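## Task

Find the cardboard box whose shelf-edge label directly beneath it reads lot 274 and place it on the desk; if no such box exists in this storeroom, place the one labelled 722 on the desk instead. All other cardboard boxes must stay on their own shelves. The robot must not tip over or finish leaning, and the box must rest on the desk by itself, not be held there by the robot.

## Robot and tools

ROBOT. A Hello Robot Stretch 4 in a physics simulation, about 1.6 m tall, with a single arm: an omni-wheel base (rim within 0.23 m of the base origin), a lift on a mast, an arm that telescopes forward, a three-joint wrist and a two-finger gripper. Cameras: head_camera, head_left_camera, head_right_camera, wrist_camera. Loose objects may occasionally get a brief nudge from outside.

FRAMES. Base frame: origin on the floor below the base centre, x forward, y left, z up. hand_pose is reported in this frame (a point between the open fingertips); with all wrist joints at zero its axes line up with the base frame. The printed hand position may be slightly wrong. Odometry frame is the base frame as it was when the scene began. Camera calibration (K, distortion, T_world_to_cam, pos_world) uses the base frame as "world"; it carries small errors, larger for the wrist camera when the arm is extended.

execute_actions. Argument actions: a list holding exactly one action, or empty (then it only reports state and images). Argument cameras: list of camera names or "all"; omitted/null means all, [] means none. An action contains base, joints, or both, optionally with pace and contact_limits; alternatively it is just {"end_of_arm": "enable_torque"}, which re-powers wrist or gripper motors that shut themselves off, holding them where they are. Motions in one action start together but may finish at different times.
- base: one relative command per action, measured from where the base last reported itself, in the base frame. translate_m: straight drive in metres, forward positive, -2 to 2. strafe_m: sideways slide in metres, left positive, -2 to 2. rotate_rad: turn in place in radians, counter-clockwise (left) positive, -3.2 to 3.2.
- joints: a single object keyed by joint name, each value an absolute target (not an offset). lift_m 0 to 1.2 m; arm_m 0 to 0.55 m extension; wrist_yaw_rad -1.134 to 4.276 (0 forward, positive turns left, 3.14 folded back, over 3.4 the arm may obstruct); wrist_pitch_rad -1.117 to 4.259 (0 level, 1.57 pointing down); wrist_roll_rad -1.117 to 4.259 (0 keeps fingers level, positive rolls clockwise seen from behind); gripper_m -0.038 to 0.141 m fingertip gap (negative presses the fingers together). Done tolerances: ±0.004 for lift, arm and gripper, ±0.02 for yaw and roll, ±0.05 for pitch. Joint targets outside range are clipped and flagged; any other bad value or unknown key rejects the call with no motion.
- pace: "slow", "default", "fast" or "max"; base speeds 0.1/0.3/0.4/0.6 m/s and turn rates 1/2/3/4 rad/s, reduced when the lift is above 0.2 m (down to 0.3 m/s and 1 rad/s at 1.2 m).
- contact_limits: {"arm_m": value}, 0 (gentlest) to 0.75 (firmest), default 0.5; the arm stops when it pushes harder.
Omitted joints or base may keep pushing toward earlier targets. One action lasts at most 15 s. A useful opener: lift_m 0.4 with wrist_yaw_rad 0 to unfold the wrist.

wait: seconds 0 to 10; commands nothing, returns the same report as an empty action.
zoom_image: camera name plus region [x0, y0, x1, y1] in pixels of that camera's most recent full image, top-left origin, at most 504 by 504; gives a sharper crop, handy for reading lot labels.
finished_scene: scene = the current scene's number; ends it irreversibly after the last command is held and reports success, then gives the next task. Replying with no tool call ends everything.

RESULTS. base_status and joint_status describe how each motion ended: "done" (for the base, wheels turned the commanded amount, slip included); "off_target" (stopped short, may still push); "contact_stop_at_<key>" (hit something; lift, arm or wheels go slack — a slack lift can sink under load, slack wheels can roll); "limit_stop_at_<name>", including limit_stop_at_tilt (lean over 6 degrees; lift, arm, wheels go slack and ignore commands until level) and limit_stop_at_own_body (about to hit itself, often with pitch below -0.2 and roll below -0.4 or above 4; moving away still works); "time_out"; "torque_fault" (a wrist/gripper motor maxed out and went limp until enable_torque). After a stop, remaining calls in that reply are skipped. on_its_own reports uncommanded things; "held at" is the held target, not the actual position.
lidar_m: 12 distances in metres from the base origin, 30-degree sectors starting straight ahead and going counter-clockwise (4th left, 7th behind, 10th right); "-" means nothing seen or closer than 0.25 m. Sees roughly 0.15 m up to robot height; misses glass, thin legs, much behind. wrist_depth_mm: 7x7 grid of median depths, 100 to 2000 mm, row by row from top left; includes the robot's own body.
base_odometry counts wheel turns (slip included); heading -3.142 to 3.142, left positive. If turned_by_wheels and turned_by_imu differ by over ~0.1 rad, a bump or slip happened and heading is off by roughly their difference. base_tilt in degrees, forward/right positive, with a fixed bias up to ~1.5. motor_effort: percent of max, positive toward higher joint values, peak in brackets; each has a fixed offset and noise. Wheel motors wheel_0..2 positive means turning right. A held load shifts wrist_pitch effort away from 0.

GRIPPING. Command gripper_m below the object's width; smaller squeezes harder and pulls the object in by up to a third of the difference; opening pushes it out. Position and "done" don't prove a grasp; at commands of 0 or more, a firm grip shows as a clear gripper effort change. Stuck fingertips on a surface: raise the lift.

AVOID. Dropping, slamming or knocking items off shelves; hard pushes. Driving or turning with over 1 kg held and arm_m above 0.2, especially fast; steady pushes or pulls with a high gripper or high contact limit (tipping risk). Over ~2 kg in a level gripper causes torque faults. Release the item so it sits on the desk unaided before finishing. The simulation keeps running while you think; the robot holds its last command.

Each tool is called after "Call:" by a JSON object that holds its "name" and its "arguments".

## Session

Call:
{"name": "execute_actions", "arguments": {"actions": []}}

Scene clock: 0.00 s.
base_odometry: x=+0.000 y=+0.000 heading=+0.000 (m, m, rad; odometry frame)
turned_by_wheels: +0.000 (rad since the last result)
turned_by_imu: +0.000 (rad since the last result)
base_tilt: forward=-0.1 right=+0.4 (deg)
lidar_m: 2.12 1.06 0.86 0.86 1.00 2.20 1.43 0.73 0.60 0.59 0.67 1.08
base_status: not commanded
joint_positions: lift_m=+0.268 arm_m=-0.001 wrist_yaw_rad=+3.072 wrist_pitch_rad=+0.018 wrist_roll_rad=-0.018 gripper_m=+0.057
joint_status: not commanded
motor_effort: lift_m=+18 arm_m=+0 wrist_yaw_rad=+0 wrist_pitch_rad=-5 wrist_roll_rad=+3 gripper_m=-1 wheel_0=+0 wheel_1=+0 wheel_2=+0 (%)
hand_pose: x=-0.1118 y=+0.1073 z=+0.4411 quat_wxyz=(+0.035, -0.010, -0.009, +0.999) (m; base frame)
wrist_depth_mm: - 142 - - - - - / - 141 - - - - - / 107 141 262 - - - - / 121 141 - - - - - / 866 1205 1863 - - - - / 878 1205 192 1708 198 1661 1618 / 878 1025 1118 121 1118 1025 1118
pictures: head_camera, head_left_camera, head_right_camera, wrist_camera
camera_calibration (this result's frames):
wrist_camera: T_world_to_cam=[[0.0660405, 0.997758, 0.0108786, -0.109371], [-0.00464812, 0.0112099, -0.999926, 0.501917], [-0.997806, 0.0659851, 0.005378, 0.104246], [0, 0, 0, 1]] pos_world=[0.113573, 0.0966205, 0.502509]
Images, in order (width x height): head_camera 420x560, head_left_camera 420x672, head_right_camera 420x672, wrist_camera 616x392.

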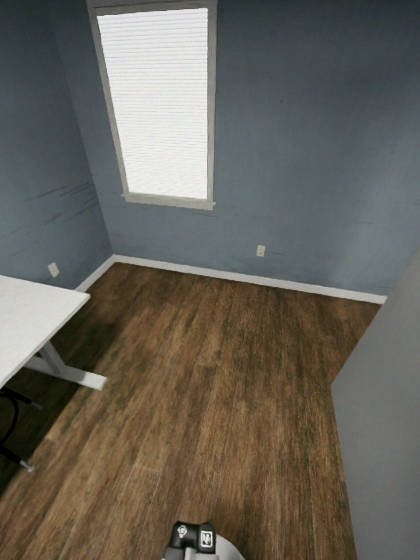

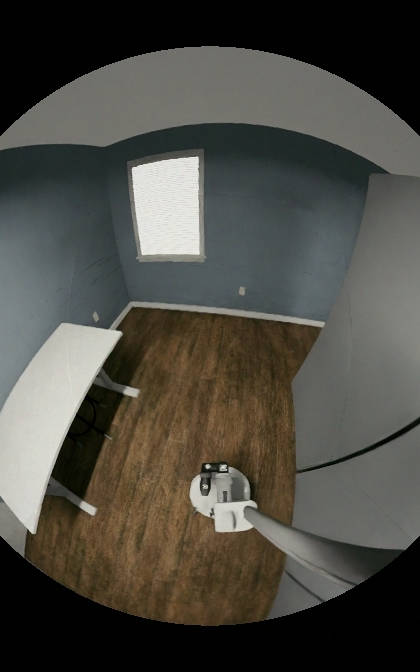

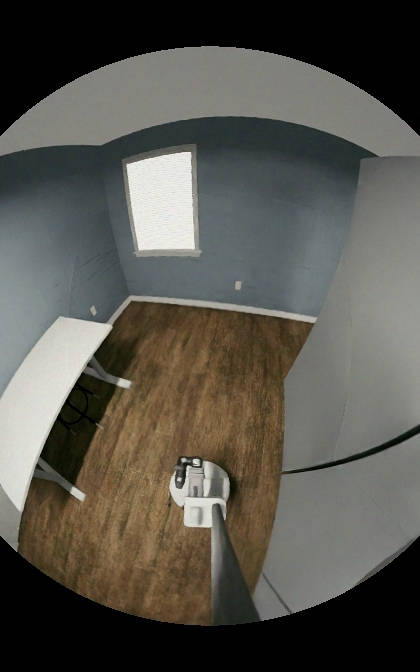

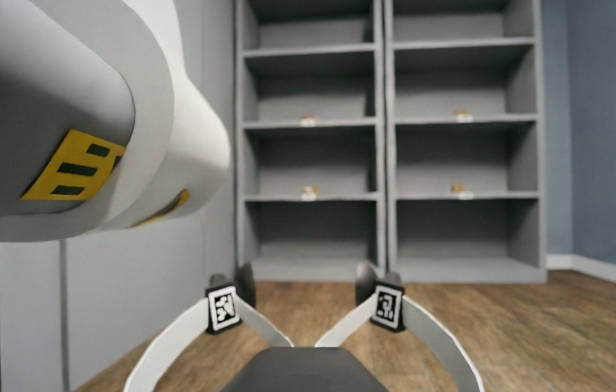

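Call:
{"name": "execute_actions", "arguments": {"actions": [{"base":{"rotate_rad":2.93},"joints":{"lift_m":0.5,"wrist_yaw_rad":0,"gripper_m":0.0},"pace":"fast"}], "cameras": []}}

Call:
{"name": "execute_actions", "arguments": {"actions": [{"base":{"translate_m":1.25},"pace":"max"}], "cameras": ["head_camera","wrist_camera"]}}

Scene clock: 3.60 s.
base_odometry: x=+0.000 y=+0.000 heading=+2.929 (m, m, rad; odometry frame)
turned_by_wheels: +2.929 (rad since the last result)
turned_by_imu: +2.941 (rad since the last result)
base_tilt: forward=-0.1 right=+0.4 (deg)
lidar_m: 2.14 0.89 0.63 0.58 0.62 0.85 2.11 2.17 0.91 0.86 0.89 2.25
base_status: done
joint_positions: lift_m=+0.500 arm_m=-0.001 wrist_yaw_rad=+0.000 wrist_pitch_rad=+0.018 wrist_roll_rad=-0.018 gripper_m=+0.000
joint_status: all done
motor_effort: lift_m=+23(24) arm_m=+0(0) wrist_yaw_rad=-1(8) wrist_pitch_rad=-5(5) wrist_roll_rad=+2(2) gripper_m=-4(5) wheel_0=-4(11) wheel_1=-3(10) wheel_2=-2(14) (%)
hand_pose: x=+0.4584 y=-0.0873 z=+0.6726 quat_wxyz=(+1.000, -0.009, +0.009, +0.000) (m; base frame)
wrist_depth_mm: 1042 1576 - - - - - / 1042 1537 - - - - - / 1025 1618 - - - - - / 1060 1618 - - - - - / 1042 1618 - - - - - / 1025 1576 1983 191 1983 - - / 1042 1336 1499 125 1464 1537 1576
pictures: none
No camera images: the call's "cameras" was empty. Leave "cameras" out to get every camera's image.

Scene clock: 7.53 s.
base_odometry: x=-1.222 y=+0.263 heading=+2.930 (m, m, rad; odometry frame)
turned_by_wheels: +0.000 (rad since the last result)
turned_by_imu: -0.003 (rad since the last result)
base_tilt: forward=-0.1 right=+0.5 (deg)
lidar_m: 0.89 0.94 0.67 0.64 0.65 0.90 2.43 1.27 1.03 1.57 1.34 0.95
base_status: done
joint_positions: lift_m=+0.500 arm_m=-0.001 wrist_yaw_rad=+0.000 wrist_pitch_rad=+0.018 wrist_roll_rad=-0.018 gripper_m=+0.000
joint_status: not commanded
motor_effort: lift_m=+23(23) arm_m=+0(0) wrist_yaw_rad=+2(0) wrist_pitch_rad=-5(5) wrist_roll_rad=+3(4) gripper_m=-4(5) wheel_0=+1(8) wheel_1=+2(9) wheel_2=+0(18) (%)
hand_pose: x=+0.4583 y=-0.0874 z=+0.6726 quat_wxyz=(+1.000, -0.009, +0.009, +0.000) (m; base frame)
wrist_depth_mm: 1008 1118 1138 1138 741 1160 1160 / 768 715 723 732 691 809 809 / 991 1118 1138 1160 715 1182 1205 / 991 1098 1138 1160 715 1160 1160 / 976 1118 1138 1138 715 1160 1160 / 732 750 683 191 707 809 798 / 991 1118 1118 125 691 1160 1182
pictures: head_camera, wrist_camera
camera_calibration (this result's frames):
wrist_camera: T_world_to_cam=[[0.00377092, -0.999934, 0.0108784, -0.101311], [0.00538166, -0.0108581, -0.999927, 0.731686], [0.999978, 0.00382919, 0.00534036, -0.236372], [0, 0, 0, 1]] pos_world=[0.232812, -0.0924542, 0.733997]
Images, in order (width x height): head_camera 420x560, wrist_camera 616x392.

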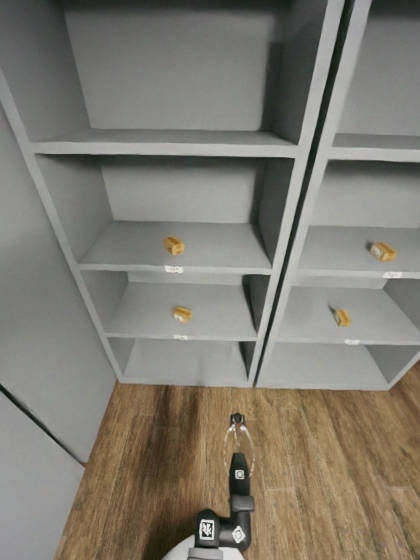

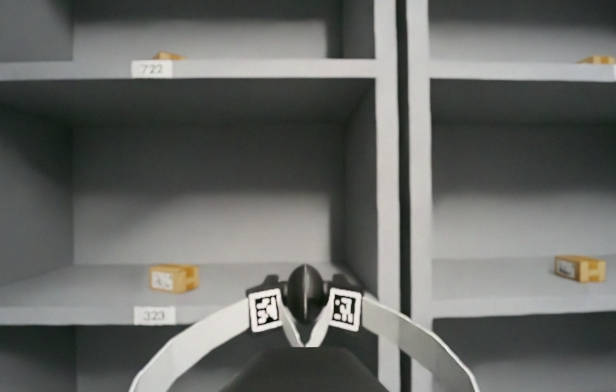

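Call:
{"name": "execute_actions", "arguments": {"actions": [{"joints":{"wrist_yaw_rad":-0.5}}], "cameras": ["wrist_camera"]}}

Scene clock: 9.33 s.
base_odometry: x=-1.222 y=+0.263 heading=+2.930 (m, m, rad; odometry frame)
turned_by_wheels: +0.000 (rad since the last result)
turned_by_imu: +0.000 (rad since the last result)
base_tilt: forward=+0.0 right=+0.5 (deg)
lidar_m: 0.90 0.94 0.66 0.63 0.65 0.90 2.41 1.25 1.05 1.55 1.33 0.95
base_status: not commanded
joint_positions: lift_m=+0.500 arm_m=-0.001 wrist_yaw_rad=-0.500 wrist_pitch_rad=+0.018 wrist_roll_rad=-0.018 gripper_m=+0.000
joint_status: all done
motor_effort: lift_m=+23(22) arm_m=+0(1) wrist_yaw_rad=+0(8) wrist_pitch_rad=-5(5) wrist_roll_rad=+2(2) gripper_m=-7(6) wheel_0=+2(2) wheel_1=+2(2) wheel_2=+0(0) (%)
hand_pose: x=+0.3812 y=-0.2149 z=+0.6726 quat_wxyz=(+0.969, -0.006, +0.011, -0.247) (m; base frame)
wrist_depth_mm: 960 1042 831 1366 1397 1537 1366 / 699 715 788 1281 1464 1499 1366 / 976 1025 831 1366 1397 1499 1366 / 991 1042 831 1366 1537 1255 1366 / 960 1025 759 1336 1336 1308 1336 / 661 741 707 191 1336 1281 1397 / 960 1025 750 125 1281 1229 1366
pictures: wrist_camera
camera_calibration (this result's frames):
wrist_camera: T_world_to_cam=[[-0.475704, -0.879538, 0.0108789, -0.0198501], [-0.000480507, -0.0121081, -0.999927, 0.732682], [0.879605, -0.475674, 0.00533724, -0.215919], [0, 0, 0, 1]] pos_world=[0.180833, -0.111295, 0.733997]
Images, in order (width x height): wrist_camera 616x392.

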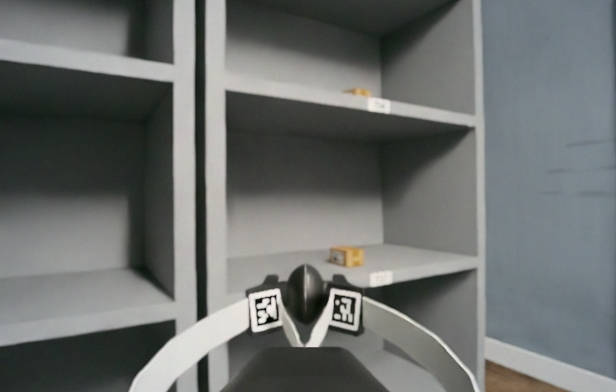

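Call:
{"name": "execute_actions", "arguments": {"actions": [{"base":{"strafe_m":-0.45},"joints":{"wrist_yaw_rad":0},"pace":"fast"}], "cameras": ["wrist_camera"]}}

Scene clock: 12.27 s.
base_odometry: x=-1.127 y=+0.703 heading=+2.929 (m, m, rad; odometry frame)
turned_by_wheels: +0.000 (rad since the last result)
turned_by_imu: -0.001 (rad since the last result)
base_tilt: forward=+0.0 right=+0.6 (deg)
lidar_m: 0.91 0.95 1.15 1.07 1.14 1.53 1.90 0.69 0.80 1.12 1.19 0.96
base_status: done
joint_positions: lift_m=+0.500 arm_m=-0.001 wrist_yaw_rad=+0.000 wrist_pitch_rad=+0.018 wrist_roll_rad=-0.018 gripper_m=+0.000
joint_status: all done
motor_effort: lift_m=+23(23) arm_m=+0(0) wrist_yaw_rad=+1(6) wrist_pitch_rad=-5(5) wrist_roll_rad=+2(3) gripper_m=-6(5) wheel_0=-1(13) wheel_1=-1(14) wheel_2=+0(0) (%)
hand_pose: x=+0.4583 y=-0.0875 z=+0.6726 quat_wxyz=(+1.000, -0.009, +0.009, +0.000) (m; base frame)
wrist_depth_mm: 1138 1118 991 1138 1160 1182 878 / 778 715 732 820 831 820 788 / 1118 991 991 1160 1182 1138 854 / 1118 1138 976 1138 1182 1182 854 / 1138 960 960 1138 1160 1098 878 / 750 691 683 191 715 820 788 / 1118 1118 798 125 1138 1078 891
pictures: wrist_camera
camera_calibration (this result's frames):
wrist_camera: T_world_to_cam=[[0.00349676, -0.999935, 0.0108786, -0.101264], [0.00538198, -0.0108597, -0.999927, 0.731686], [0.999979, 0.00355505, 0.00534365, -0.236375], [0, 0, 0, 1]] pos_world=[0.232786, -0.0924715, 0.733997]
Images, in order (width x height): wrist_camera 616x392.

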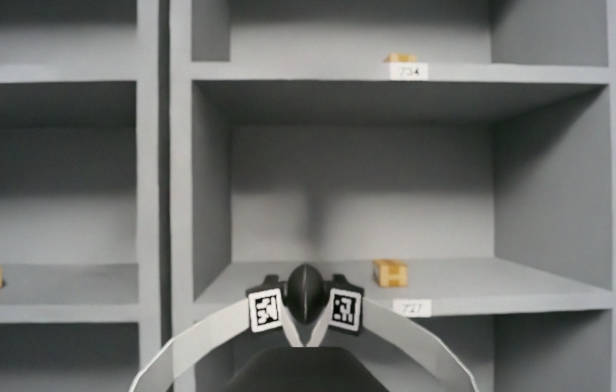

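Call:
{"name": "execute_actions", "arguments": {"actions": [{"base":{"strafe_m":0.6},"joints":{"lift_m":0.3},"pace":"max"}], "cameras": []}}

Call:
{"name": "execute_actions", "arguments": {"actions": [{"base":{"translate_m":-2},"pace":"max"}], "cameras": []}}

Call:
{"name": "execute_actions", "arguments": {"actions": [{"base":{"translate_m":-0.88},"pace":"max"}], "cameras": []}}

Call:
{"name": "execute_actions", "arguments": {"actions": [{"base":{"rotate_rad":-1.57},"pace":"fast"}], "cameras": []}}

Scene clock: 17.70 s.
base_odometry: x=-1.254 y=+0.116 heading=+2.929 (m, m, rad; odometry frame)
turned_by_wheels: +0.000 (rad since the last result)
turned_by_imu: +0.002 (rad since the last result)
base_tilt: forward=+0.0 right=+0.5 (deg)
lidar_m: 0.89 0.73 0.50 0.47 0.51 0.69 1.76 1.47 1.17 1.71 1.32 0.94
base_status: done
joint_positions: lift_m=+0.300 arm_m=-0.001 wrist_yaw_rad=+0.000 wrist_pitch_rad=+0.019 wrist_roll_rad=-0.018 gripper_m=+0.000
joint_status: all done
motor_effort: lift_m=+16(21) arm_m=+0(0) wrist_yaw_rad=+0(0) wrist_pitch_rad=-5(5) wrist_roll_rad=+3(1) gripper_m=-4(3) wheel_0=+0(14) wheel_1=-1(16) wheel_2=+0(1) (%)
hand_pose: x=+0.4583 y=-0.0875 z=+0.4731 quat_wxyz=(+1.000, -0.009, +0.009, +0.000) (m; base frame)
wrist_depth_mm: 788 904 917 931 878 699 976 / 778 1118 1160 1138 1078 707 1160 / 778 1118 1138 1138 1118 707 1160 / 768 1118 1118 1138 976 707 1160 / 778 1118 1138 1138 1138 707 1182 / 778 1118 1118 191 820 707 1160 / 759 960 931 125 904 699 1025
pictures: none
No camera images: the call's "cameras" was empty. Leave "cameras" out to get every camera's image.

Scene clock: 22.70 s.
base_odometry: x=+0.701 y=-0.306 heading=+2.929 (m, m, rad; odometry frame)
turned_by_wheels: +0.000 (rad since the last result)
turned_by_imu: +0.005 (rad since the last result)
base_tilt: forward=+0.1 right=+0.4 (deg)
lidar_m: 1.90 0.65 0.46 0.43 0.45 1.45 1.35 1.40 1.86 1.01 1.07 1.46
base_status: done
joint_positions: lift_m=+0.300 arm_m=-0.001 wrist_yaw_rad=+0.000 wrist_pitch_rad=+0.019 wrist_roll_rad=-0.018 gripper_m=+0.000
joint_status: not commanded
motor_effort: lift_m=+16(17) arm_m=+0(0) wrist_yaw_rad=+0(0) wrist_pitch_rad=-5(6) wrist_roll_rad=+3(1) gripper_m=-5(4) wheel_0=-1(10) wheel_1=-1(11) wheel_2=-2(17) (%)
hand_pose: x=+0.4583 y=-0.0874 z=+0.4731 quat_wxyz=(+1.000, -0.009, +0.009, +0.000) (m; base frame)
wrist_depth_mm: 798 1229 - - - - - / 809 1205 - - - - - / 809 1205 - - - - - / 798 1205 - - - - - / 798 1205 - - - - - / 788 1160 1576 191 1576 1708 1708 / 788 1042 1078 125 1060 1160 1160
pictures: none
No camera images: the call's "cameras" was empty. Leave "cameras" out to get every camera's image.

Scene clock: 25.73 s.
base_odometry: x=+1.561 y=-0.492 heading=+2.929 (m, m, rad; odometry frame)
turned_by_wheels: +0.000 (rad since the last result)
turned_by_imu: +0.002 (rad since the last result)
base_tilt: forward=-0.2 right=+0.3 (deg)
lidar_m: 1.82 0.67 0.73 1.88 0.72 0.52 0.50 0.50 0.67 1.62 1.30 1.47
base_status: done
joint_positions: lift_m=+0.300 arm_m=-0.001 wrist_yaw_rad=+0.000 wrist_pitch_rad=+0.019 wrist_roll_rad=-0.018 gripper_m=+0.000
joint_status: not commanded
motor_effort: lift_m=+16(16) arm_m=+0(0) wrist_yaw_rad=+0(1) wrist_pitch_rad=-5(6) wrist_roll_rad=+3(2) gripper_m=-3(5) wheel_0=-1(10) wheel_1=-1(10) wheel_2=-2(15) (%)
hand_pose: x=+0.4583 y=-0.0874 z=+0.4731 quat_wxyz=(+1.000, -0.009, +0.009, +0.000) (m; base frame)
wrist_depth_mm: 759 1160 - - - - - / 759 1160 - - - - - / 768 1160 - - - - - / 759 1160 - - - - - / 778 1160 - - - - - / 759 1138 1618 191 1618 1756 1661 / 759 991 1078 125 1042 1160 1182
pictures: none
No camera images: the call's "cameras" was empty. Leave "cameras" out to get every camera's image.

Scene clock: 27.47 s.
base_odometry: x=+1.561 y=-0.492 heading=+1.359 (m, m, rad; odometry frame)
turned_by_wheels: -1.569 (rad since the last result)
turned_by_imu: -1.575 (rad since the last result)
base_tilt: forward=+0.0 right=+0.5 (deg)
lidar_m: 1.78 1.32 1.46 1.81 0.66 0.74 1.88 0.72 0.51 0.48 0.49 0.69
base_status: done
joint_positions: lift_m=+0.300 arm_m=-0.001 wrist_yaw_rad=+0.000 wrist_pitch_rad=+0.019 wrist_roll_rad=-0.018 gripper_m=+0.000
joint_status: not commanded
motor_effort: lift_m=+17(17) arm_m=+0(0) wrist_yaw_rad=+1(1) wrist_pitch_rad=-6(6) wrist_roll_rad=+2(3) gripper_m=-6(6) wheel_0=+4(9) wheel_1=+4(14) wheel_2=+1(13) (%)
hand_pose: x=+0.4583 y=-0.0875 z=+0.4731 quat_wxyz=(+1.000, -0.009, +0.009, +0.000) (m; base frame)
wrist_depth_mm: 1618 1618 1661 1618 1499 768 521 / 1618 1618 1661 1661 1499 741 554 / 1618 1618 1618 1618 1576 788 559 / 1618 1661 1618 1661 1464 788 554 / 1576 1618 1576 1618 1499 798 554 / 1618 1661 1576 191 1098 798 559 / 1182 1160 1098 125 1042 699 559
pictures: none
No camera images: the call's "cameras" was empty. Leave "cameras" out to get every camera's image.

Call:
{"name": "execute_actions", "arguments": {"actions": [{"base":{"translate_m":-1.54},"pace":"max"}], "cameras": []}}

Call:
{"name": "execute_actions", "arguments": {"actions": [{"base":{"strafe_m":0.95},"pace":"fast"}], "cameras": ["head_camera","wrist_camera"]}}

Call:
{"name": "zoom_image", "arguments": {"camera": "head_camera", "region": [100, 270, 320, 350]}}

Call:
{"name": "execute_actions", "arguments": {"actions": [{"base":{"strafe_m":0.9},"pace":"fast"}], "cameras": ["head_camera","wrist_camera"]}}

Call:
{"name": "zoom_image", "arguments": {"camera": "head_camera", "region": [100, 270, 320, 350]}}

Scene clock: 33.87 s.
base_odometry: x=+1.237 y=-1.997 heading=+1.359 (m, m, rad; odometry frame)
turned_by_wheels: +0.000 (rad since the last result)
turned_by_imu: +0.004 (rad since the last result)
base_tilt: forward=-0.1 right=+0.5 (deg)
lidar_m: 1.92 0.82 0.92 1.48 0.51 0.36 0.34 0.36 0.49 0.51 0.54 0.71
base_status: done
joint_positions: lift_m=+0.300 arm_m=-0.001 wrist_yaw_rad=+0.000 wrist_pitch_rad=+0.019 wrist_roll_rad=-0.018 gripper_m=+0.000
joint_status: not commanded
motor_effort: lift_m=+17(16) arm_m=+0(0) wrist_yaw_rad=+0(0) wrist_pitch_rad=-5(6) wrist_roll_rad=+1(3) gripper_m=-5(4) wheel_0=-1(9) wheel_1=-1(8) wheel_2=-1(18) (%)
hand_pose: x=+0.4583 y=-0.0874 z=+0.4731 quat_wxyz=(+1.000, -0.009, +0.009, +0.000) (m; base frame)
wrist_depth_mm: - - - - 1576 842 597 / - - - - 1576 854 603 / - - - - 1661 866 597 / - - - - 1618 854 609 / - - - - 1661 854 603 / 1160 1808 1618 191 1205 866 603 / 854 1182 1098 125 1060 750 603
pictures: none
No camera images: the call's "cameras" was empty. Leave "cameras" out to get every camera's image.

Scene clock: 37.40 s.
base_odometry: x=+0.309 y=-1.798 heading=+1.359 (m, m, rad; odometry frame)
turned_by_wheels: +0.000 (rad since the last result)
turned_by_imu: +0.003 (rad since the last result)
base_tilt: forward=-0.1 right=+0.5 (deg)
lidar_m: 0.62 0.65 0.91 1.53 0.53 0.36 0.35 0.37 0.50 1.35 1.53 0.66
base_status: done
joint_positions: lift_m=+0.300 arm_m=-0.001 wrist_yaw_rad=+0.000 wrist_pitch_rad=+0.019 wrist_roll_rad=-0.018 gripper_m=+0.000
joint_status: not commanded
motor_effort: lift_m=+16(16) arm_m=+0(0) wrist_yaw_rad=+0(0) wrist_pitch_rad=-5(6) wrist_roll_rad=+2(3) gripper_m=-4(6) wheel_0=+0(14) wheel_1=+1(14) wheel_2=+0(2) (%)
hand_pose: x=+0.4583 y=-0.0874 z=+0.4731 quat_wxyz=(+1.000, -0.009, +0.009, +0.000) (m; base frame)
wrist_depth_mm: 750 866 854 866 878 634 445 / 741 854 866 866 866 640 452 / 750 878 878 866 854 647 452 / 676 866 535 574 878 418 421 / 750 866 842 866 866 640 452 / 723 854 866 191 866 647 449 / 732 842 854 125 891 564 452
pictures: head_camera, wrist_camera
camera_calibration (this result's frames):
wrist_camera: T_world_to_cam=[[0.0036579, -0.999934, 0.0108789, -0.0991218], [0.0053008, -0.0108594, -0.999927, 0.532232], [0.999979, 0.0037153, 0.00526073, -0.235276], [0, 0, 0, 1]] pos_world=[0.232813, -0.0924614, 0.534509]
Images, in order (width x height): head_camera 420x560, wrist_camera 616x392.

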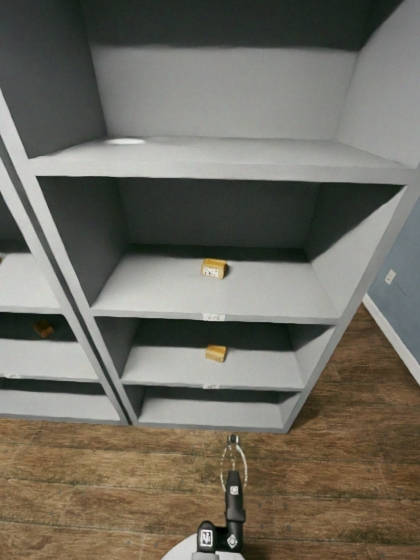

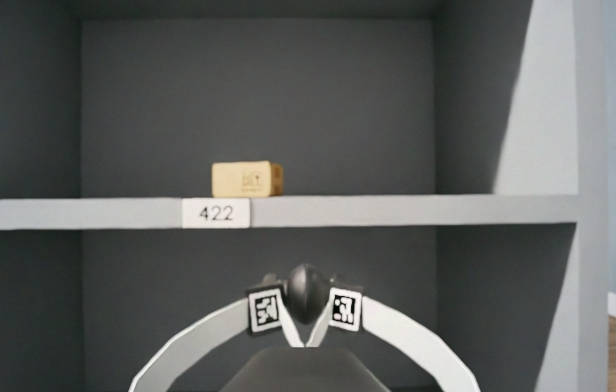

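Region (100, 270, 320, 350) of head_camera's 420x560 image, scaled by 2.291, with more detail than that image has; it fills the top 183 rows of this view, and the rest is white.

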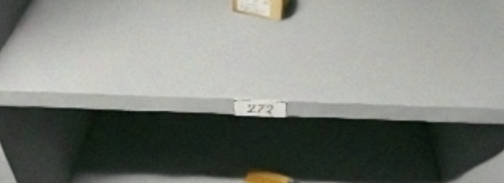

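Scene clock: 40.80 s.
base_odometry: x=-0.571 y=-1.609 heading=+1.359 (m, m, rad; odometry frame)
turned_by_wheels: +0.000 (rad since the last result)
turned_by_imu: +0.003 (rad since the last result)
base_tilt: forward=+0.1 right=+0.4 (deg)
lidar_m: 0.61 0.63 0.89 1.58 0.54 0.38 0.36 0.38 0.52 1.40 0.90 0.65
base_status: done
joint_positions: lift_m=+0.300 arm_m=-0.001 wrist_yaw_rad=+0.000 wrist_pitch_rad=+0.019 wrist_roll_rad=-0.018 gripper_m=+0.000
joint_status: not commanded
motor_effort: lift_m=+16(16) arm_m=+0(1) wrist_yaw_rad=+0(0) wrist_pitch_rad=-5(5) wrist_roll_rad=+4(1) gripper_m=-5(5) wheel_0=+1(14) wheel_1=+0(12) wheel_2=+0(4) (%)
hand_pose: x=+0.4583 y=-0.0874 z=+0.4731 quat_wxyz=(+1.000, -0.009, +0.009, +0.000) (m; base frame)
wrist_depth_mm: 788 854 854 842 866 569 410 / 788 854 842 866 854 564 407 / 798 854 866 854 854 569 407 / 715 842 615 842 788 407 407 / 798 842 854 854 866 574 410 / 788 842 842 191 809 580 407 / 788 854 854 125 854 508 407
pictures: head_camera, wrist_camera
camera_calibration (this result's frames):
wrist_camera: T_world_to_cam=[[0.00364884, -0.999934, 0.010879, -0.0991203], [0.00530065, -0.0108596, -0.999927, 0.532232], [0.999979, 0.00370624, 0.00526067, -0.235276], [0, 0, 0, 1]] pos_world=[0.232812, -0.0924619, 0.534509]
Images, in order (width x height): head_camera 420x560, wrist_camera 616x392.

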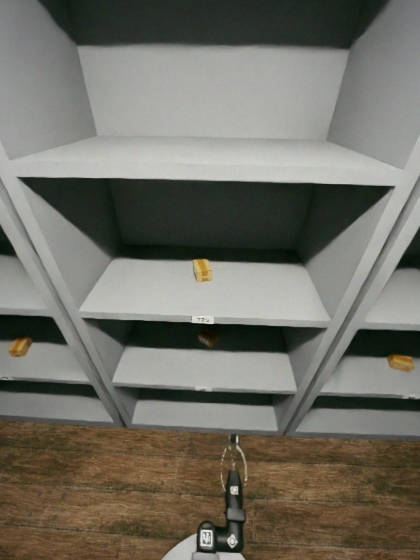

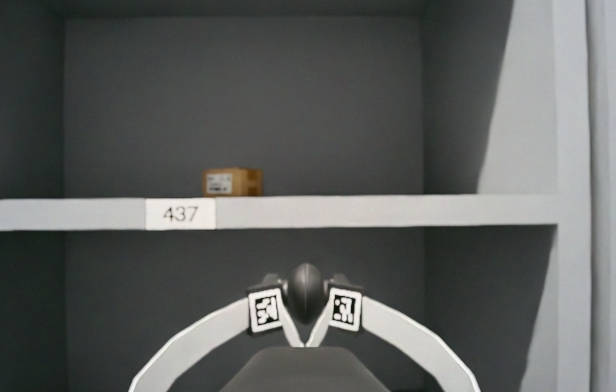

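Region (100, 270, 320, 350) of head_camera's 420x560 image, scaled by 2.291, with more detail than that image has; it fills the top 183 rows of this view, and the rest is white.

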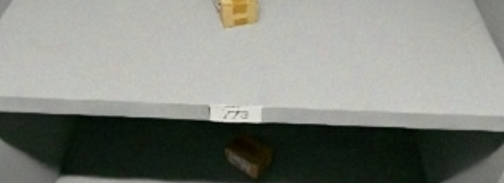

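Call:
{"name": "execute_actions", "arguments": {"actions": [{"base":{"strafe_m":0.9},"pace":"fast"}], "cameras": ["head_camera","wrist_camera"]}}

Call:
{"name": "zoom_image", "arguments": {"camera": "head_camera", "region": [100, 270, 320, 350]}}

Scene clock: 45.90 s.
base_odometry: x=-1.451 y=-1.420 heading=+1.359 (m, m, rad; odometry frame)
turned_by_wheels: +0.000 (rad since the last result)
turned_by_imu: +0.003 (rad since the last result)
base_tilt: forward=+0.0 right=+0.4 (deg)
lidar_m: 0.59 0.62 0.87 1.46 0.57 0.40 0.38 0.40 0.53 1.44 0.88 0.64
base_status: done
joint_positions: lift_m=+0.300 arm_m=-0.001 wrist_yaw_rad=+0.000 wrist_pitch_rad=+0.019 wrist_roll_rad=-0.018 gripper_m=+0.000
joint_status: not commanded
motor_effort: lift_m=+16(16) arm_m=+0(1) wrist_yaw_rad=+0(1) wrist_pitch_rad=-5(6) wrist_roll_rad=+2(2) gripper_m=-6(5) wheel_0=+0(15) wheel_1=+0(14) wheel_2=+0(3) (%)
hand_pose: x=+0.4583 y=-0.0874 z=+0.4731 quat_wxyz=(+1.000, -0.009, +0.009, +0.000) (m; base frame)
wrist_depth_mm: 831 831 831 854 854 496 392 / 831 842 831 842 842 504 397 / 831 842 842 842 842 508 399 / 759 831 492 842 707 394 394 / 809 831 842 842 842 508 399 / 820 831 831 191 707 504 397 / 842 842 854 125 842 449 399
pictures: head_camera, wrist_camera
camera_calibration (this result's frames):
wrist_camera: T_world_to_cam=[[0.00364534, -0.999934, 0.010879, -0.0991197], [0.00530066, -0.0108596, -0.999927, 0.532232], [0.999979, 0.00370274, 0.00526073, -0.235276], [0, 0, 0, 1]] pos_world=[0.232812, -0.0924622, 0.534509]
Images, in order (width x height): head_camera 420x560, wrist_camera 616x392.

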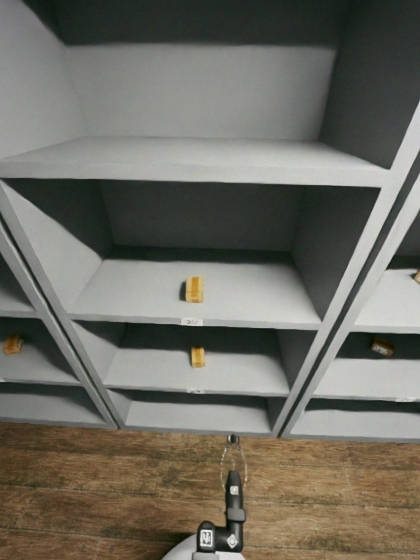

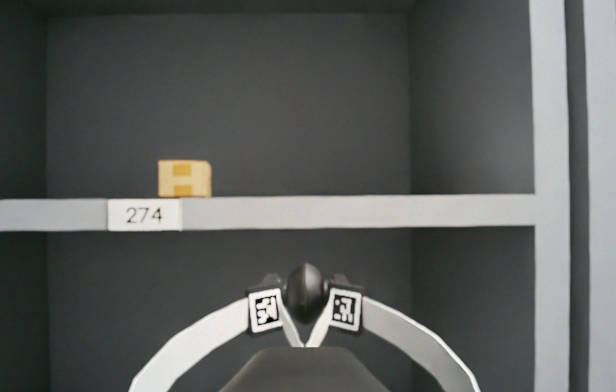

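Region (100, 270, 320, 350) of head_camera's 420x560 image, scaled by 2.291, with more detail than that image has; it fills the top 183 rows of this view, and the rest is white.

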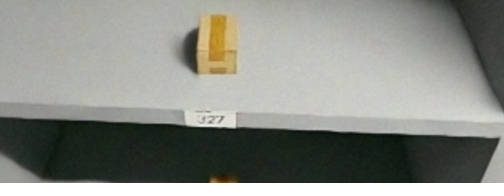

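Call:
{"name": "execute_actions", "arguments": {"actions": [{"base":{"strafe_m":0.165},"joints":{"lift_m":0.475,"wrist_pitch_rad":0.3,"gripper_m":0.14},"pace":"fast"}], "cameras": []}}

Call:
{"name": "execute_actions", "arguments": {"actions": [{"joints":{"arm_m":0.34}}], "cameras": ["wrist_camera"]}}

Call:
{"name": "execute_actions", "arguments": {"actions": [{"joints":{"gripper_m":0.02}}], "cameras": []}}

Call:
{"name": "execute_actions", "arguments": {"actions": [{"joints":{"lift_m":0.52}}], "cameras": []}}

Call:
{"name": "execute_actions", "arguments": {"actions": [{"base":{"rotate_rad":-0.02},"joints":{"arm_m":0.0}}], "cameras": ["wrist_camera"]}}

Scene clock: 50.73 s.
base_odometry: x=-1.613 y=-1.385 heading=+1.359 (m, m, rad; odometry frame)
turned_by_wheels: +0.000 (rad since the last result)
turned_by_imu: +0.001 (rad since the last result)
base_tilt: forward=+0.0 right=+0.6 (deg)
lidar_m: 0.60 0.62 0.86 1.30 0.58 0.40 0.38 0.39 0.56 1.46 0.89 0.63
base_status: done
joint_positions: lift_m=+0.475 arm_m=-0.001 wrist_yaw_rad=+0.000 wrist_pitch_rad=+0.302 wrist_roll_rad=-0.018 gripper_m=+0.140
joint_status: all done
motor_effort: lift_m=+24(27) arm_m=+0(0) wrist_yaw_rad=+0(1) wrist_pitch_rad=-4(3) wrist_roll_rad=+2(1) gripper_m=+3(6) wheel_0=+1(13) wheel_1=-1(15) wheel_2=+0(1) (%)
hand_pose: x=+0.4453 y=-0.0874 z=+0.5671 quat_wxyz=(+0.989, -0.009, +0.150, +0.001) (m; base frame)
wrist_depth_mm: 603 750 759 768 759 750 580 / 603 788 788 788 798 778 580 / 603 809 820 831 820 798 591 / 544 569 569 508 554 549 535 / 404 407 407 410 421 418 418 / 597 723 917 931 931 691 585 / 591 788 854 123 854 778 585
pictures: none
No camera images: the call's "cameras" was empty. Leave "cameras" out to get every camera's image.

Scene clock: 52.87 s.
base_odometry: x=-1.613 y=-1.385 heading=+1.359 (m, m, rad; odometry frame)
turned_by_wheels: +0.000 (rad since the last result)
turned_by_imu: +0.000 (rad since the last result)
base_tilt: forward=+0.0 right=+0.5 (deg)
lidar_m: 0.59 0.62 0.89 1.29 0.57 0.40 0.38 0.39 0.57 1.44 0.88 0.64
base_status: not commanded
joint_positions: lift_m=+0.475 arm_m=+0.339 wrist_yaw_rad=+0.000 wrist_pitch_rad=+0.302 wrist_roll_rad=-0.018 gripper_m=+0.140
joint_status: all done
motor_effort: lift_m=+24(24) arm_m=+6(5) wrist_yaw_rad=+0(0) wrist_pitch_rad=-5(4) wrist_roll_rad=+1(2) gripper_m=+1(1) wheel_0=+1(2) wheel_1=-1(1) wheel_2=+0(0) (%)
hand_pose: x=+0.7852 y=-0.0874 z=+0.5670 quat_wxyz=(+0.989, -0.009, +0.150, +0.001) (m; base frame)
wrist_depth_mm: 442 442 445 449 452 459 459 / 459 462 466 469 469 473 473 / 480 480 480 492 488 492 496 / 496 496 500 500 500 500 508 / 364 366 364 244 359 355 355 / 270 213 244 181 242 241 263 / 216 213 213 123 208 211 219
pictures: wrist_camera
camera_calibration (this result's frames):
wrist_camera: T_world_to_cam=[[0.00672621, -0.999933, 0.0094025, -0.102863], [-0.274559, -0.0108881, -0.961509, 0.822422], [0.961547, 0.00388577, -0.274614, -0.373728], [0, 0, 0, 1]] pos_world=[0.585852, -0.092449, 0.689102]
Images, in order (width x height): wrist_camera 616x392.

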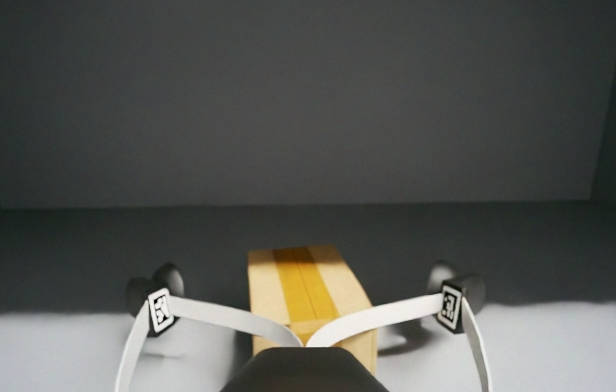

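Scene clock: 55.03 s.
base_odometry: x=-1.613 y=-1.385 heading=+1.359 (m, m, rad; odometry frame)
turned_by_wheels: +0.000 (rad since the last result)
turned_by_imu: +0.000 (rad since the last result)
base_tilt: forward=-0.1 right=+0.4 (deg)
lidar_m: 0.60 0.63 0.86 1.30 0.59 0.39 0.38 0.40 0.54 1.49 0.88 0.62
base_status: not commanded
joint_positions: lift_m=+0.475 arm_m=+0.339 wrist_yaw_rad=+0.000 wrist_pitch_rad=+0.303 wrist_roll_rad=-0.018 gripper_m=+0.020
joint_status: all done
motor_effort: lift_m=+23(23) arm_m=+6(6) wrist_yaw_rad=+1(0) wrist_pitch_rad=-6(7) wrist_roll_rad=+3(2) gripper_m=-23(22) wheel_0=+1(1) wheel_1=-1(1) wheel_2=+0(0) (%)
hand_pose: x=+0.7851 y=-0.0874 z=+0.5668 quat_wxyz=(+0.989, -0.009, +0.151, +0.001) (m; base frame)
wrist_depth_mm: 439 442 445 445 452 452 459 / 455 462 466 466 469 469 473 / 477 480 484 484 492 492 496 / 496 496 500 504 504 504 512 / 364 364 362 237 359 355 353 / 270 267 185 177 182 264 262 / 216 200 213 135 208 200 216
pictures: none
No camera images: the call's "cameras" was empty. Leave "cameras" out to get every camera's image.

Scene clock: 56.10 s.
base_odometry: x=-1.613 y=-1.385 heading=+1.359 (m, m, rad; odometry frame)
turned_by_wheels: +0.000 (rad since the last result)
turned_by_imu: +0.000 (rad since the last result)
base_tilt: forward=-0.1 right=+0.5 (deg)
lidar_m: 0.59 0.63 0.86 1.30 0.56 0.40 0.38 0.38 0.55 1.46 0.87 0.63
base_status: not commanded
joint_positions: lift_m=+0.520 arm_m=+0.339 wrist_yaw_rad=+0.000 wrist_pitch_rad=+0.303 wrist_roll_rad=-0.018 gripper_m=+0.020
joint_status: all done
motor_effort: lift_m=+24(24) arm_m=+6(6) wrist_yaw_rad=-1(0) wrist_pitch_rad=-8(7) wrist_roll_rad=+1(1) gripper_m=-17(18) wheel_0=+1(2) wheel_1=-1(1) wheel_2=+0(0) (%)
hand_pose: x=+0.7851 y=-0.0874 z=+0.6117 quat_wxyz=(+0.989, -0.009, +0.151, +0.001) (m; base frame)
wrist_depth_mm: 445 442 449 449 452 455 455 / 462 466 462 466 473 473 477 / 480 480 484 484 496 492 492 / 500 500 512 512 512 521 517 / 469 466 462 236 466 462 455 / 345 347 185 176 182 340 340 / 279 258 276 135 267 259 273
pictures: none
No camera images: the call's "cameras" was empty. Leave "cameras" out to get every camera's image.

Scene clock: 58.23 s.
base_odometry: x=-1.613 y=-1.385 heading=+1.339 (m, m, rad; odometry frame)
turned_by_wheels: -0.020 (rad since the last result)
turned_by_imu: -0.020 (rad since the last result)
base_tilt: forward=+0.0 right=+0.4 (deg)
lidar_m: 0.59 0.63 0.84 1.29 0.58 0.39 0.38 0.40 0.53 1.38 0.90 0.64
base_status: done
joint_positions: lift_m=+0.520 arm_m=+0.001 wrist_yaw_rad=+0.000 wrist_pitch_rad=+0.303 wrist_roll_rad=-0.018 gripper_m=+0.020
joint_status: all done
motor_effort: lift_m=+24(24) arm_m=-7(5) wrist_yaw_rad=+0(4) wrist_pitch_rad=-9(9) wrist_roll_rad=+2(2) gripper_m=-18(18) wheel_0=-3(7) wheel_1=+0(7) wheel_2=-1(6) (%)
hand_pose: x=+0.4474 y=-0.0875 z=+0.6116 quat_wxyz=(+0.988, -0.009, +0.151, +0.001) (m; base frame)
wrist_depth_mm: 634 750 750 759 768 759 559 / 627 768 788 788 798 788 559 / 634 798 809 820 831 788 569 / 615 732 732 723 707 691 564 / 473 473 469 237 469 466 459 / 559 415 185 176 182 707 544 / 615 778 917 135 878 707 574
pictures: wrist_camera
camera_calibration (this result's frames):
wrist_camera: T_world_to_cam=[[0.00651699, -0.999935, 0.00939371, -0.100972], [-0.275838, -0.010827, -0.961143, 0.772871], [0.961182, 0.00367262, -0.275891, -0.035716], [0, 0, 0, 1]] pos_world=[0.248175, -0.0924659, 0.733935]
Images, in order (width x height): wrist_camera 616x392.

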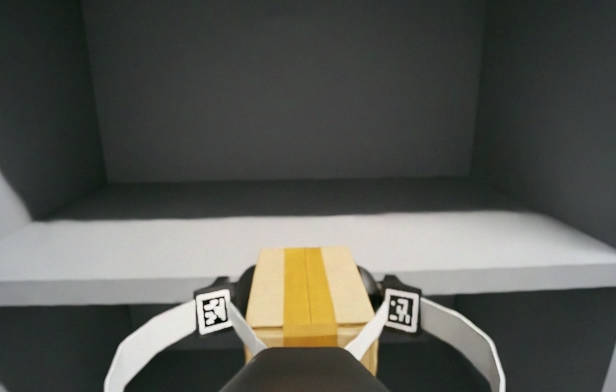

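Call:
{"name": "execute_actions", "arguments": {"actions": [{"base":{"translate_m":-0.05}}], "cameras": []}}

Call:
{"name": "execute_actions", "arguments": {"actions": [{"base":{"strafe_m":-2},"pace":"max"}], "cameras": []}}

Call:
{"name": "execute_actions", "arguments": {"actions": [{"base":{"strafe_m":-0.92},"pace":"max"}], "cameras": []}}

Call:
{"name": "execute_actions", "arguments": {"actions": [{"base":{"translate_m":1.6},"joints":{"lift_m":0.75},"pace":"max"}], "cameras": []}}

Call:
{"name": "execute_actions", "arguments": {"actions": [{"base":{"strafe_m":1.2},"pace":"max"}], "cameras": ["head_camera"]}}

Scene clock: 62.23 s.
base_odometry: x=-1.624 y=-1.433 heading=+1.339 (m, m, rad; odometry frame)
turned_by_wheels: +0.000 (rad since the last result)
turned_by_imu: +0.000 (rad since the last result)
base_tilt: forward=-0.1 right=+0.5 (deg)
lidar_m: 0.65 0.67 0.91 1.28 0.51 0.35 0.33 0.35 0.45 1.17 0.96 0.69
base_status: done
joint_positions: lift_m=+0.520 arm_m=+0.001 wrist_yaw_rad=+0.000 wrist_pitch_rad=+0.303 wrist_roll_rad=-0.018 gripper_m=+0.020
joint_status: not commanded
motor_effort: lift_m=+24(24) arm_m=-6(6) wrist_yaw_rad=+1(0) wrist_pitch_rad=-9(8) wrist_roll_rad=+2(2) gripper_m=-19(20) wheel_0=-3(7) wheel_1=-2(6) wheel_2=+2(13) (%)
hand_pose: x=+0.4473 y=-0.0875 z=+0.6116 quat_wxyz=(+0.988, -0.009, +0.151, +0.001) (m; base frame)
wrist_depth_mm: 627 778 798 809 820 778 554 / 634 820 831 842 854 788 564 / 627 854 878 878 878 798 554 / 609 723 715 715 699 707 574 / 477 473 473 236 477 500 492 / 621 878 185 176 182 759 574 / 603 778 917 135 878 715 574
pictures: none
No camera images: the call's "cameras" was empty. Leave "cameras" out to get every camera's image.

Scene clock: 67.53 s.
base_odometry: x=+0.322 y=-1.894 heading=+1.338 (m, m, rad; odometry frame)
turned_by_wheels: +0.000 (rad since the last result)
turned_by_imu: -0.001 (rad since the last result)
base_tilt: forward=+0.0 right=+0.4 (deg)
lidar_m: 0.72 0.74 1.00 1.26 0.41 0.28 0.26 0.27 0.37 0.96 1.47 0.76
base_status: done
joint_positions: lift_m=+0.520 arm_m=+0.001 wrist_yaw_rad=+0.000 wrist_pitch_rad=+0.303 wrist_roll_rad=-0.018 gripper_m=+0.020
joint_status: not commanded
motor_effort: lift_m=+22(24) arm_m=-6(6) wrist_yaw_rad=+1(0) wrist_pitch_rad=-8(8) wrist_roll_rad=+1(2) gripper_m=-20(18) wheel_0=-2(14) wheel_1=+2(16) wheel_2=+0(4) (%)
hand_pose: x=+0.4473 y=-0.0874 z=+0.6118 quat_wxyz=(+0.988, -0.009, +0.151, +0.001) (m; base frame)
wrist_depth_mm: 809 842 878 878 866 539 1618 / 820 878 904 891 891 549 1708 / 820 917 931 946 946 554 1808 / 732 732 640 723 715 585 1808 / 554 554 544 236 539 559 1661 / 809 1042 186 176 182 603 1229 / 798 866 917 135 866 647 1025
pictures: none
No camera images: the call's "cameras" was empty. Leave "cameras" out to get every camera's image.

Scene clock: 70.67 s.
base_odometry: x=+1.218 y=-2.106 heading=+1.339 (m, m, rad; odometry frame)
turned_by_wheels: +0.000 (rad since the last result)
turned_by_imu: +0.000 (rad since the last result)
base_tilt: forward=+0.1 right=+0.4 (deg)
lidar_m: 1.79 0.91 1.06 1.10 0.36 0.25 0.25 0.25 0.33 0.50 0.53 0.71
base_status: done
joint_positions: lift_m=+0.520 arm_m=+0.001 wrist_yaw_rad=+0.000 wrist_pitch_rad=+0.303 wrist_roll_rad=-0.018 gripper_m=+0.020
joint_status: not commanded
motor_effort: lift_m=+22(22) arm_m=-6(6) wrist_yaw_rad=+0(0) wrist_pitch_rad=-8(8) wrist_roll_rad=+2(2) gripper_m=-17(16) wheel_0=-1(15) wheel_1=+3(14) wheel_2=+0(7) (%)
hand_pose: x=+0.4473 y=-0.0874 z=+0.6118 quat_wxyz=(+0.988, -0.009, +0.151, +0.001) (m; base frame)
wrist_depth_mm: - - - - 1499 809 569 / 891 - - - 1537 820 580 / 891 - - - 1499 820 580 / 891 - - - 1499 842 585 / 878 1708 1756 236 1499 831 585 / 866 1255 185 177 183 778 585 / 866 960 1042 135 991 732 585
pictures: none
No camera images: the call's "cameras" was empty. Leave "cameras" out to get every camera's image.

Scene clock: 75.33 s.
base_odometry: x=+1.585 y=-0.548 heading=+1.339 (m, m, rad; odometry frame)
turned_by_wheels: +0.000 (rad since the last result)
turned_by_imu: -0.003 (rad since the last result)
base_tilt: forward=+0.0 right=+0.4 (deg)
lidar_m: 1.46 1.37 1.54 1.75 0.66 0.75 1.84 0.69 0.47 0.44 0.46 0.63
base_status: done
joint_positions: lift_m=+0.750 arm_m=+0.001 wrist_yaw_rad=+0.000 wrist_pitch_rad=+0.303 wrist_roll_rad=-0.018 gripper_m=+0.020
joint_status: all done
motor_effort: lift_m=+22(28) arm_m=-6(6) wrist_yaw_rad=+0(2) wrist_pitch_rad=-9(9) wrist_roll_rad=+2(2) gripper_m=-19(18) wheel_0=+2(9) wheel_1=+1(10) wheel_2=+1(14) (%)
hand_pose: x=+0.4473 y=-0.0874 z=+0.8418 quat_wxyz=(+0.988, -0.009, +0.151, +0.001) (m; base frame)
wrist_depth_mm: 1499 1499 1499 1576 1205 683 466 / 1499 1576 1618 1576 1229 683 473 / 1618 1661 1661 1661 1229 683 488 / 1661 1708 1661 1756 1308 668 488 / 1756 1808 1756 236 1308 707 500 / 1618 1708 185 176 182 668 504 / 1336 1255 1336 135 1060 627 500
pictures: none
No camera images: the call's "cameras" was empty. Leave "cameras" out to get every camera's image.

Scene clock: 79.40 s.
base_odometry: x=+0.417 y=-0.273 heading=+1.339 (m, m, rad; odometry frame)
turned_by_wheels: +0.000 (rad since the last result)
turned_by_imu: +0.003 (rad since the last result)
base_tilt: forward=-0.2 right=+0.5 (deg)
lidar_m: 1.02 1.09 1.47 1.93 0.61 0.43 0.42 0.43 0.57 1.64 1.70 1.09
base_status: done
joint_positions: lift_m=+0.750 arm_m=+0.001 wrist_yaw_rad=+0.000 wrist_pitch_rad=+0.303 wrist_roll_rad=-0.018 gripper_m=+0.020
joint_status: not commanded
motor_effort: lift_m=+22(22) arm_m=-6(6) wrist_yaw_rad=+0(1) wrist_pitch_rad=-8(7) wrist_roll_rad=+2(2) gripper_m=-17(18) wheel_0=+0(12) wheel_1=+1(13) wheel_2=+0(3) (%)
hand_pose: x=+0.4473 y=-0.0874 z=+0.8418 quat_wxyz=(+0.988, -0.009, +0.151, +0.001) (m; base frame)
wrist_depth_mm: 1397 1499 1464 1499 1464 1499 1576 / 1499 1576 1618 1576 1576 1576 1618 / 1499 1576 1618 1618 1661 1661 1661 / 991 1008 976 976 1661 1756 1756 / 1756 1756 1499 237 1808 1808 1863 / 1756 1661 185 176 182 1661 1661 / 1336 1255 1366 135 1281 1281 1336
pictures: head_camera
Images, in order (width x height): head_camera 420x560.

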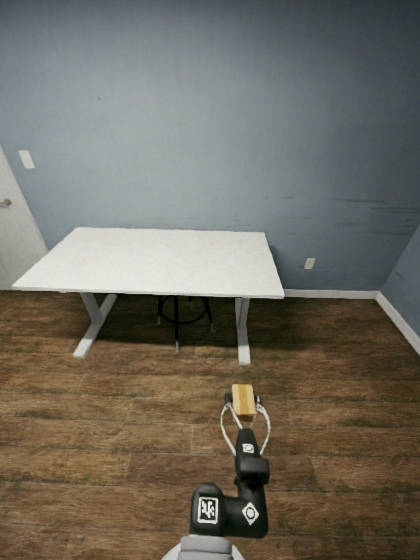

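Call:
{"name": "execute_actions", "arguments": {"actions": [{"base":{"strafe_m":0.2},"joints":{"arm_m":0.45},"pace":"fast"}], "cameras": []}}

Call:
{"name": "execute_actions", "arguments": {"actions": [{"base":{"translate_m":0.36},"pace":"default"}], "cameras": ["head_camera"]}}

Scene clock: 82.47 s.
base_odometry: x=+0.223 y=-0.227 heading=+1.339 (m, m, rad; odometry frame)
turned_by_wheels: +0.000 (rad since the last result)
turned_by_imu: +0.001 (rad since the last result)
base_tilt: forward=-0.1 right=+0.4 (deg)
lidar_m: 1.03 1.09 2.52 1.97 0.65 0.44 0.42 0.42 0.58 1.84 1.91 1.10
base_status: done
joint_positions: lift_m=+0.750 arm_m=+0.449 wrist_yaw_rad=+0.000 wrist_pitch_rad=+0.303 wrist_roll_rad=-0.018 gripper_m=+0.020
joint_status: all done
motor_effort: lift_m=+22(22) arm_m=+6(11) wrist_yaw_rad=-1(0) wrist_pitch_rad=-8(7) wrist_roll_rad=+4(2) gripper_m=-19(19) wheel_0=+2(12) wheel_1=-2(15) wheel_2=+0(2) (%)
hand_pose: x=+0.8952 y=-0.0873 z=+0.8418 quat_wxyz=(+0.989, -0.009, +0.151, +0.001) (m; base frame)
wrist_depth_mm: 1060 1060 1060 1098 1078 1138 1118 / 1060 1098 1118 1118 1138 1138 1160 / 1138 1160 1160 1182 1182 1182 1229 / 878 878 866 866 866 854 1255 / 574 574 580 236 569 559 554 / 421 418 185 176 182 439 459 / 1308 1205 976 135 1229 1205 1336
pictures: none
No camera images: the call's "cameras" was empty. Leave "cameras" out to get every camera's image.

Scene clock: 85.13 s.
base_odometry: x=+0.305 y=+0.123 heading=+1.340 (m, m, rad; odometry frame)
turned_by_wheels: +0.000 (rad since the last result)
turned_by_imu: -0.001 (rad since the last result)
base_tilt: forward=+0.0 right=+0.4 (deg)
lidar_m: 0.68 0.70 1.00 2.44 1.17 0.82 0.79 0.80 1.08 1.82 1.87 0.70
base_status: done
joint_positions: lift_m=+0.750 arm_m=+0.449 wrist_yaw_rad=+0.000 wrist_pitch_rad=+0.303 wrist_roll_rad=-0.018 gripper_m=+0.020
joint_status: not commanded
motor_effort: lift_m=+22(23) arm_m=+6(6) wrist_yaw_rad=-1(1) wrist_pitch_rad=-8(7) wrist_roll_rad=+0(2) gripper_m=-17(17) wheel_0=+3(7) wheel_1=+4(7) wheel_2=-2(11) (%)
hand_pose: x=+0.8952 y=-0.0874 z=+0.8418 quat_wxyz=(+0.989, -0.009, +0.151, +0.001) (m; base frame)
wrist_depth_mm: 732 732 741 750 759 759 778 / 750 768 768 778 788 798 798 / 788 788 809 820 820 820 842 / 831 820 831 831 831 854 878 / 574 574 564 236 559 559 559 / 421 424 185 176 182 413 410 / 342 314 336 135 327 317 340
pictures: head_camera
Images, in order (width x height): head_camera 420x560.

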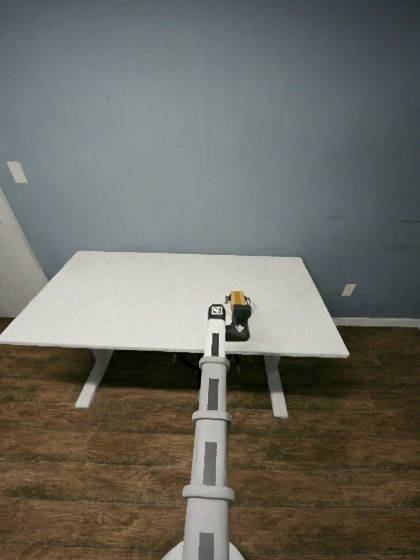

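Call:
{"name": "execute_actions", "arguments": {"actions": [{"joints":{"lift_m":0.667}}], "cameras": []}}

Call:
{"name": "execute_actions", "arguments": {"actions": [{"joints":{"gripper_m":0.14}}], "cameras": []}}

Call:
{"name": "execute_actions", "arguments": {"actions": [{"joints":{"arm_m":0.25,"lift_m":0.7},"pace":"fast"}], "cameras": ["wrist_camera"]}}

Call:
{"name": "finished_scene", "arguments": {"scene": 2}}

Scene clock: 87.97 s.
base_odometry: x=+0.305 y=+0.123 heading=+1.340 (m, m, rad; odometry frame)
turned_by_wheels: +0.000 (rad since the last result)
turned_by_imu: +0.000 (rad since the last result)
base_tilt: forward=+0.1 right=+0.5 (deg)
lidar_m: 0.68 0.71 0.99 2.44 1.17 0.82 0.78 0.80 1.08 1.83 1.87 0.71
base_status: not commanded
joint_positions: lift_m=+0.667 arm_m=+0.449 wrist_yaw_rad=+0.000 wrist_pitch_rad=+0.303 wrist_roll_rad=-0.018 gripper_m=+0.020
joint_status: all done
motor_effort: lift_m=+14(21) arm_m=+6(6) wrist_yaw_rad=+0(1) wrist_pitch_rad=-8(8) wrist_roll_rad=+1(2) gripper_m=-18(20) wheel_0=+2(3) wheel_1=+4(4) wheel_2=-2(2) (%)
hand_pose: x=+0.8952 y=-0.0874 z=+0.7595 quat_wxyz=(+0.989, -0.009, +0.151, +0.001) (m; base frame)
wrist_depth_mm: 741 732 732 759 759 759 759 / 759 768 768 778 788 788 809 / 788 788 798 809 820 820 854 / 580 574 569 569 569 564 559 / 375 377 375 236 368 370 364 / 278 279 185 176 182 274 273 / 225 208 221 135 214 208 224
pictures: none
No camera images: the call's "cameras" was empty. Leave "cameras" out to get every camera's image.

Scene clock: 90.13 s.
base_odometry: x=+0.305 y=+0.123 heading=+1.340 (m, m, rad; odometry frame)
turned_by_wheels: +0.000 (rad since the last result)
turned_by_imu: +0.000 (rad since the last result)
base_tilt: forward=+0.0 right=+0.5 (deg)
lidar_m: 0.67 0.71 0.98 2.45 1.17 0.80 0.79 0.80 1.09 1.82 1.86 0.72
base_status: not commanded
joint_positions: lift_m=+0.667 arm_m=+0.449 wrist_yaw_rad=+0.000 wrist_pitch_rad=+0.303 wrist_roll_rad=-0.018 gripper_m=+0.140
joint_status: all done
motor_effort: lift_m=+14(14) arm_m=+6(6) wrist_yaw_rad=+1(1) wrist_pitch_rad=-7(8) wrist_roll_rad=+1(1) gripper_m=-1(23) wheel_0=+3(3) wheel_1=+4(4) wheel_2=-2(2) (%)
hand_pose: x=+0.8952 y=-0.0874 z=+0.7596 quat_wxyz=(+0.989, -0.009, +0.151, +0.001) (m; base frame)
wrist_depth_mm: 732 741 741 750 768 768 778 / 750 759 778 768 778 788 809 / 788 798 809 809 809 831 842 / 585 585 569 569 564 564 559 / 379 377 377 375 373 370 366 / 279 253 255 191 252 249 273 / 225 221 222 123 220 218 227
pictures: none
No camera images: the call's "cameras" was empty. Leave "cameras" out to get every camera's image.

Scene clock: 91.57 s.
base_odometry: x=+0.305 y=+0.123 heading=+1.340 (m, m, rad; odometry frame)
turned_by_wheels: +0.000 (rad since the last result)
turned_by_imu: +0.000 (rad since the last result)
base_tilt: forward=+0.0 right=+0.4 (deg)
lidar_m: 0.67 0.70 1.00 2.44 1.17 0.83 0.77 0.81 1.08 1.82 1.87 0.73
base_status: not commanded
joint_positions: lift_m=+0.700 arm_m=+0.251 wrist_yaw_rad=+0.000 wrist_pitch_rad=+0.302 wrist_roll_rad=-0.018 gripper_m=+0.140
joint_status: all done
motor_effort: lift_m=+24(26) arm_m=-6(4) wrist_yaw_rad=+1(1) wrist_pitch_rad=-5(7) wrist_roll_rad=+2(0) gripper_m=-1(2) wheel_0=+3(3) wheel_1=+4(4) wheel_2=-2(2) (%)
hand_pose: x=+0.6974 y=-0.0875 z=+0.7920 quat_wxyz=(+0.989, -0.009, +0.151, +0.001) (m; base frame)
wrist_depth_mm: 904 904 917 931 931 931 960 / 931 946 960 960 976 991 991 / 991 991 991 991 1025 1042 1042 / 707 707 707 676 683 676 1078 / 459 455 455 387 452 442 439 / 338 306 307 338 303 298 330 / 272 267 268 123 266 264 267
pictures: wrist_camera
camera_calibration (this result's frames):
wrist_camera: T_world_to_cam=[[0.00647349, -0.999935, 0.00940078, -0.10428], [-0.274817, -0.010818, -0.961436, 1.01471], [0.961475, 0.00364035, -0.274869, -0.227316], [0, 0, 0, 1]] pos_world=[0.498092, -0.0924684, 0.914076]
Images, in order (width x height): wrist_camera 616x392.

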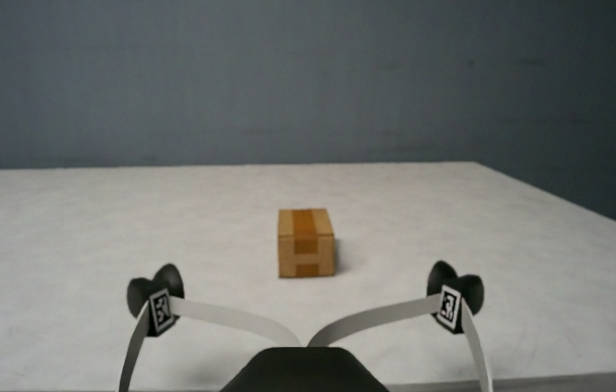

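The scene is finished: the task was done.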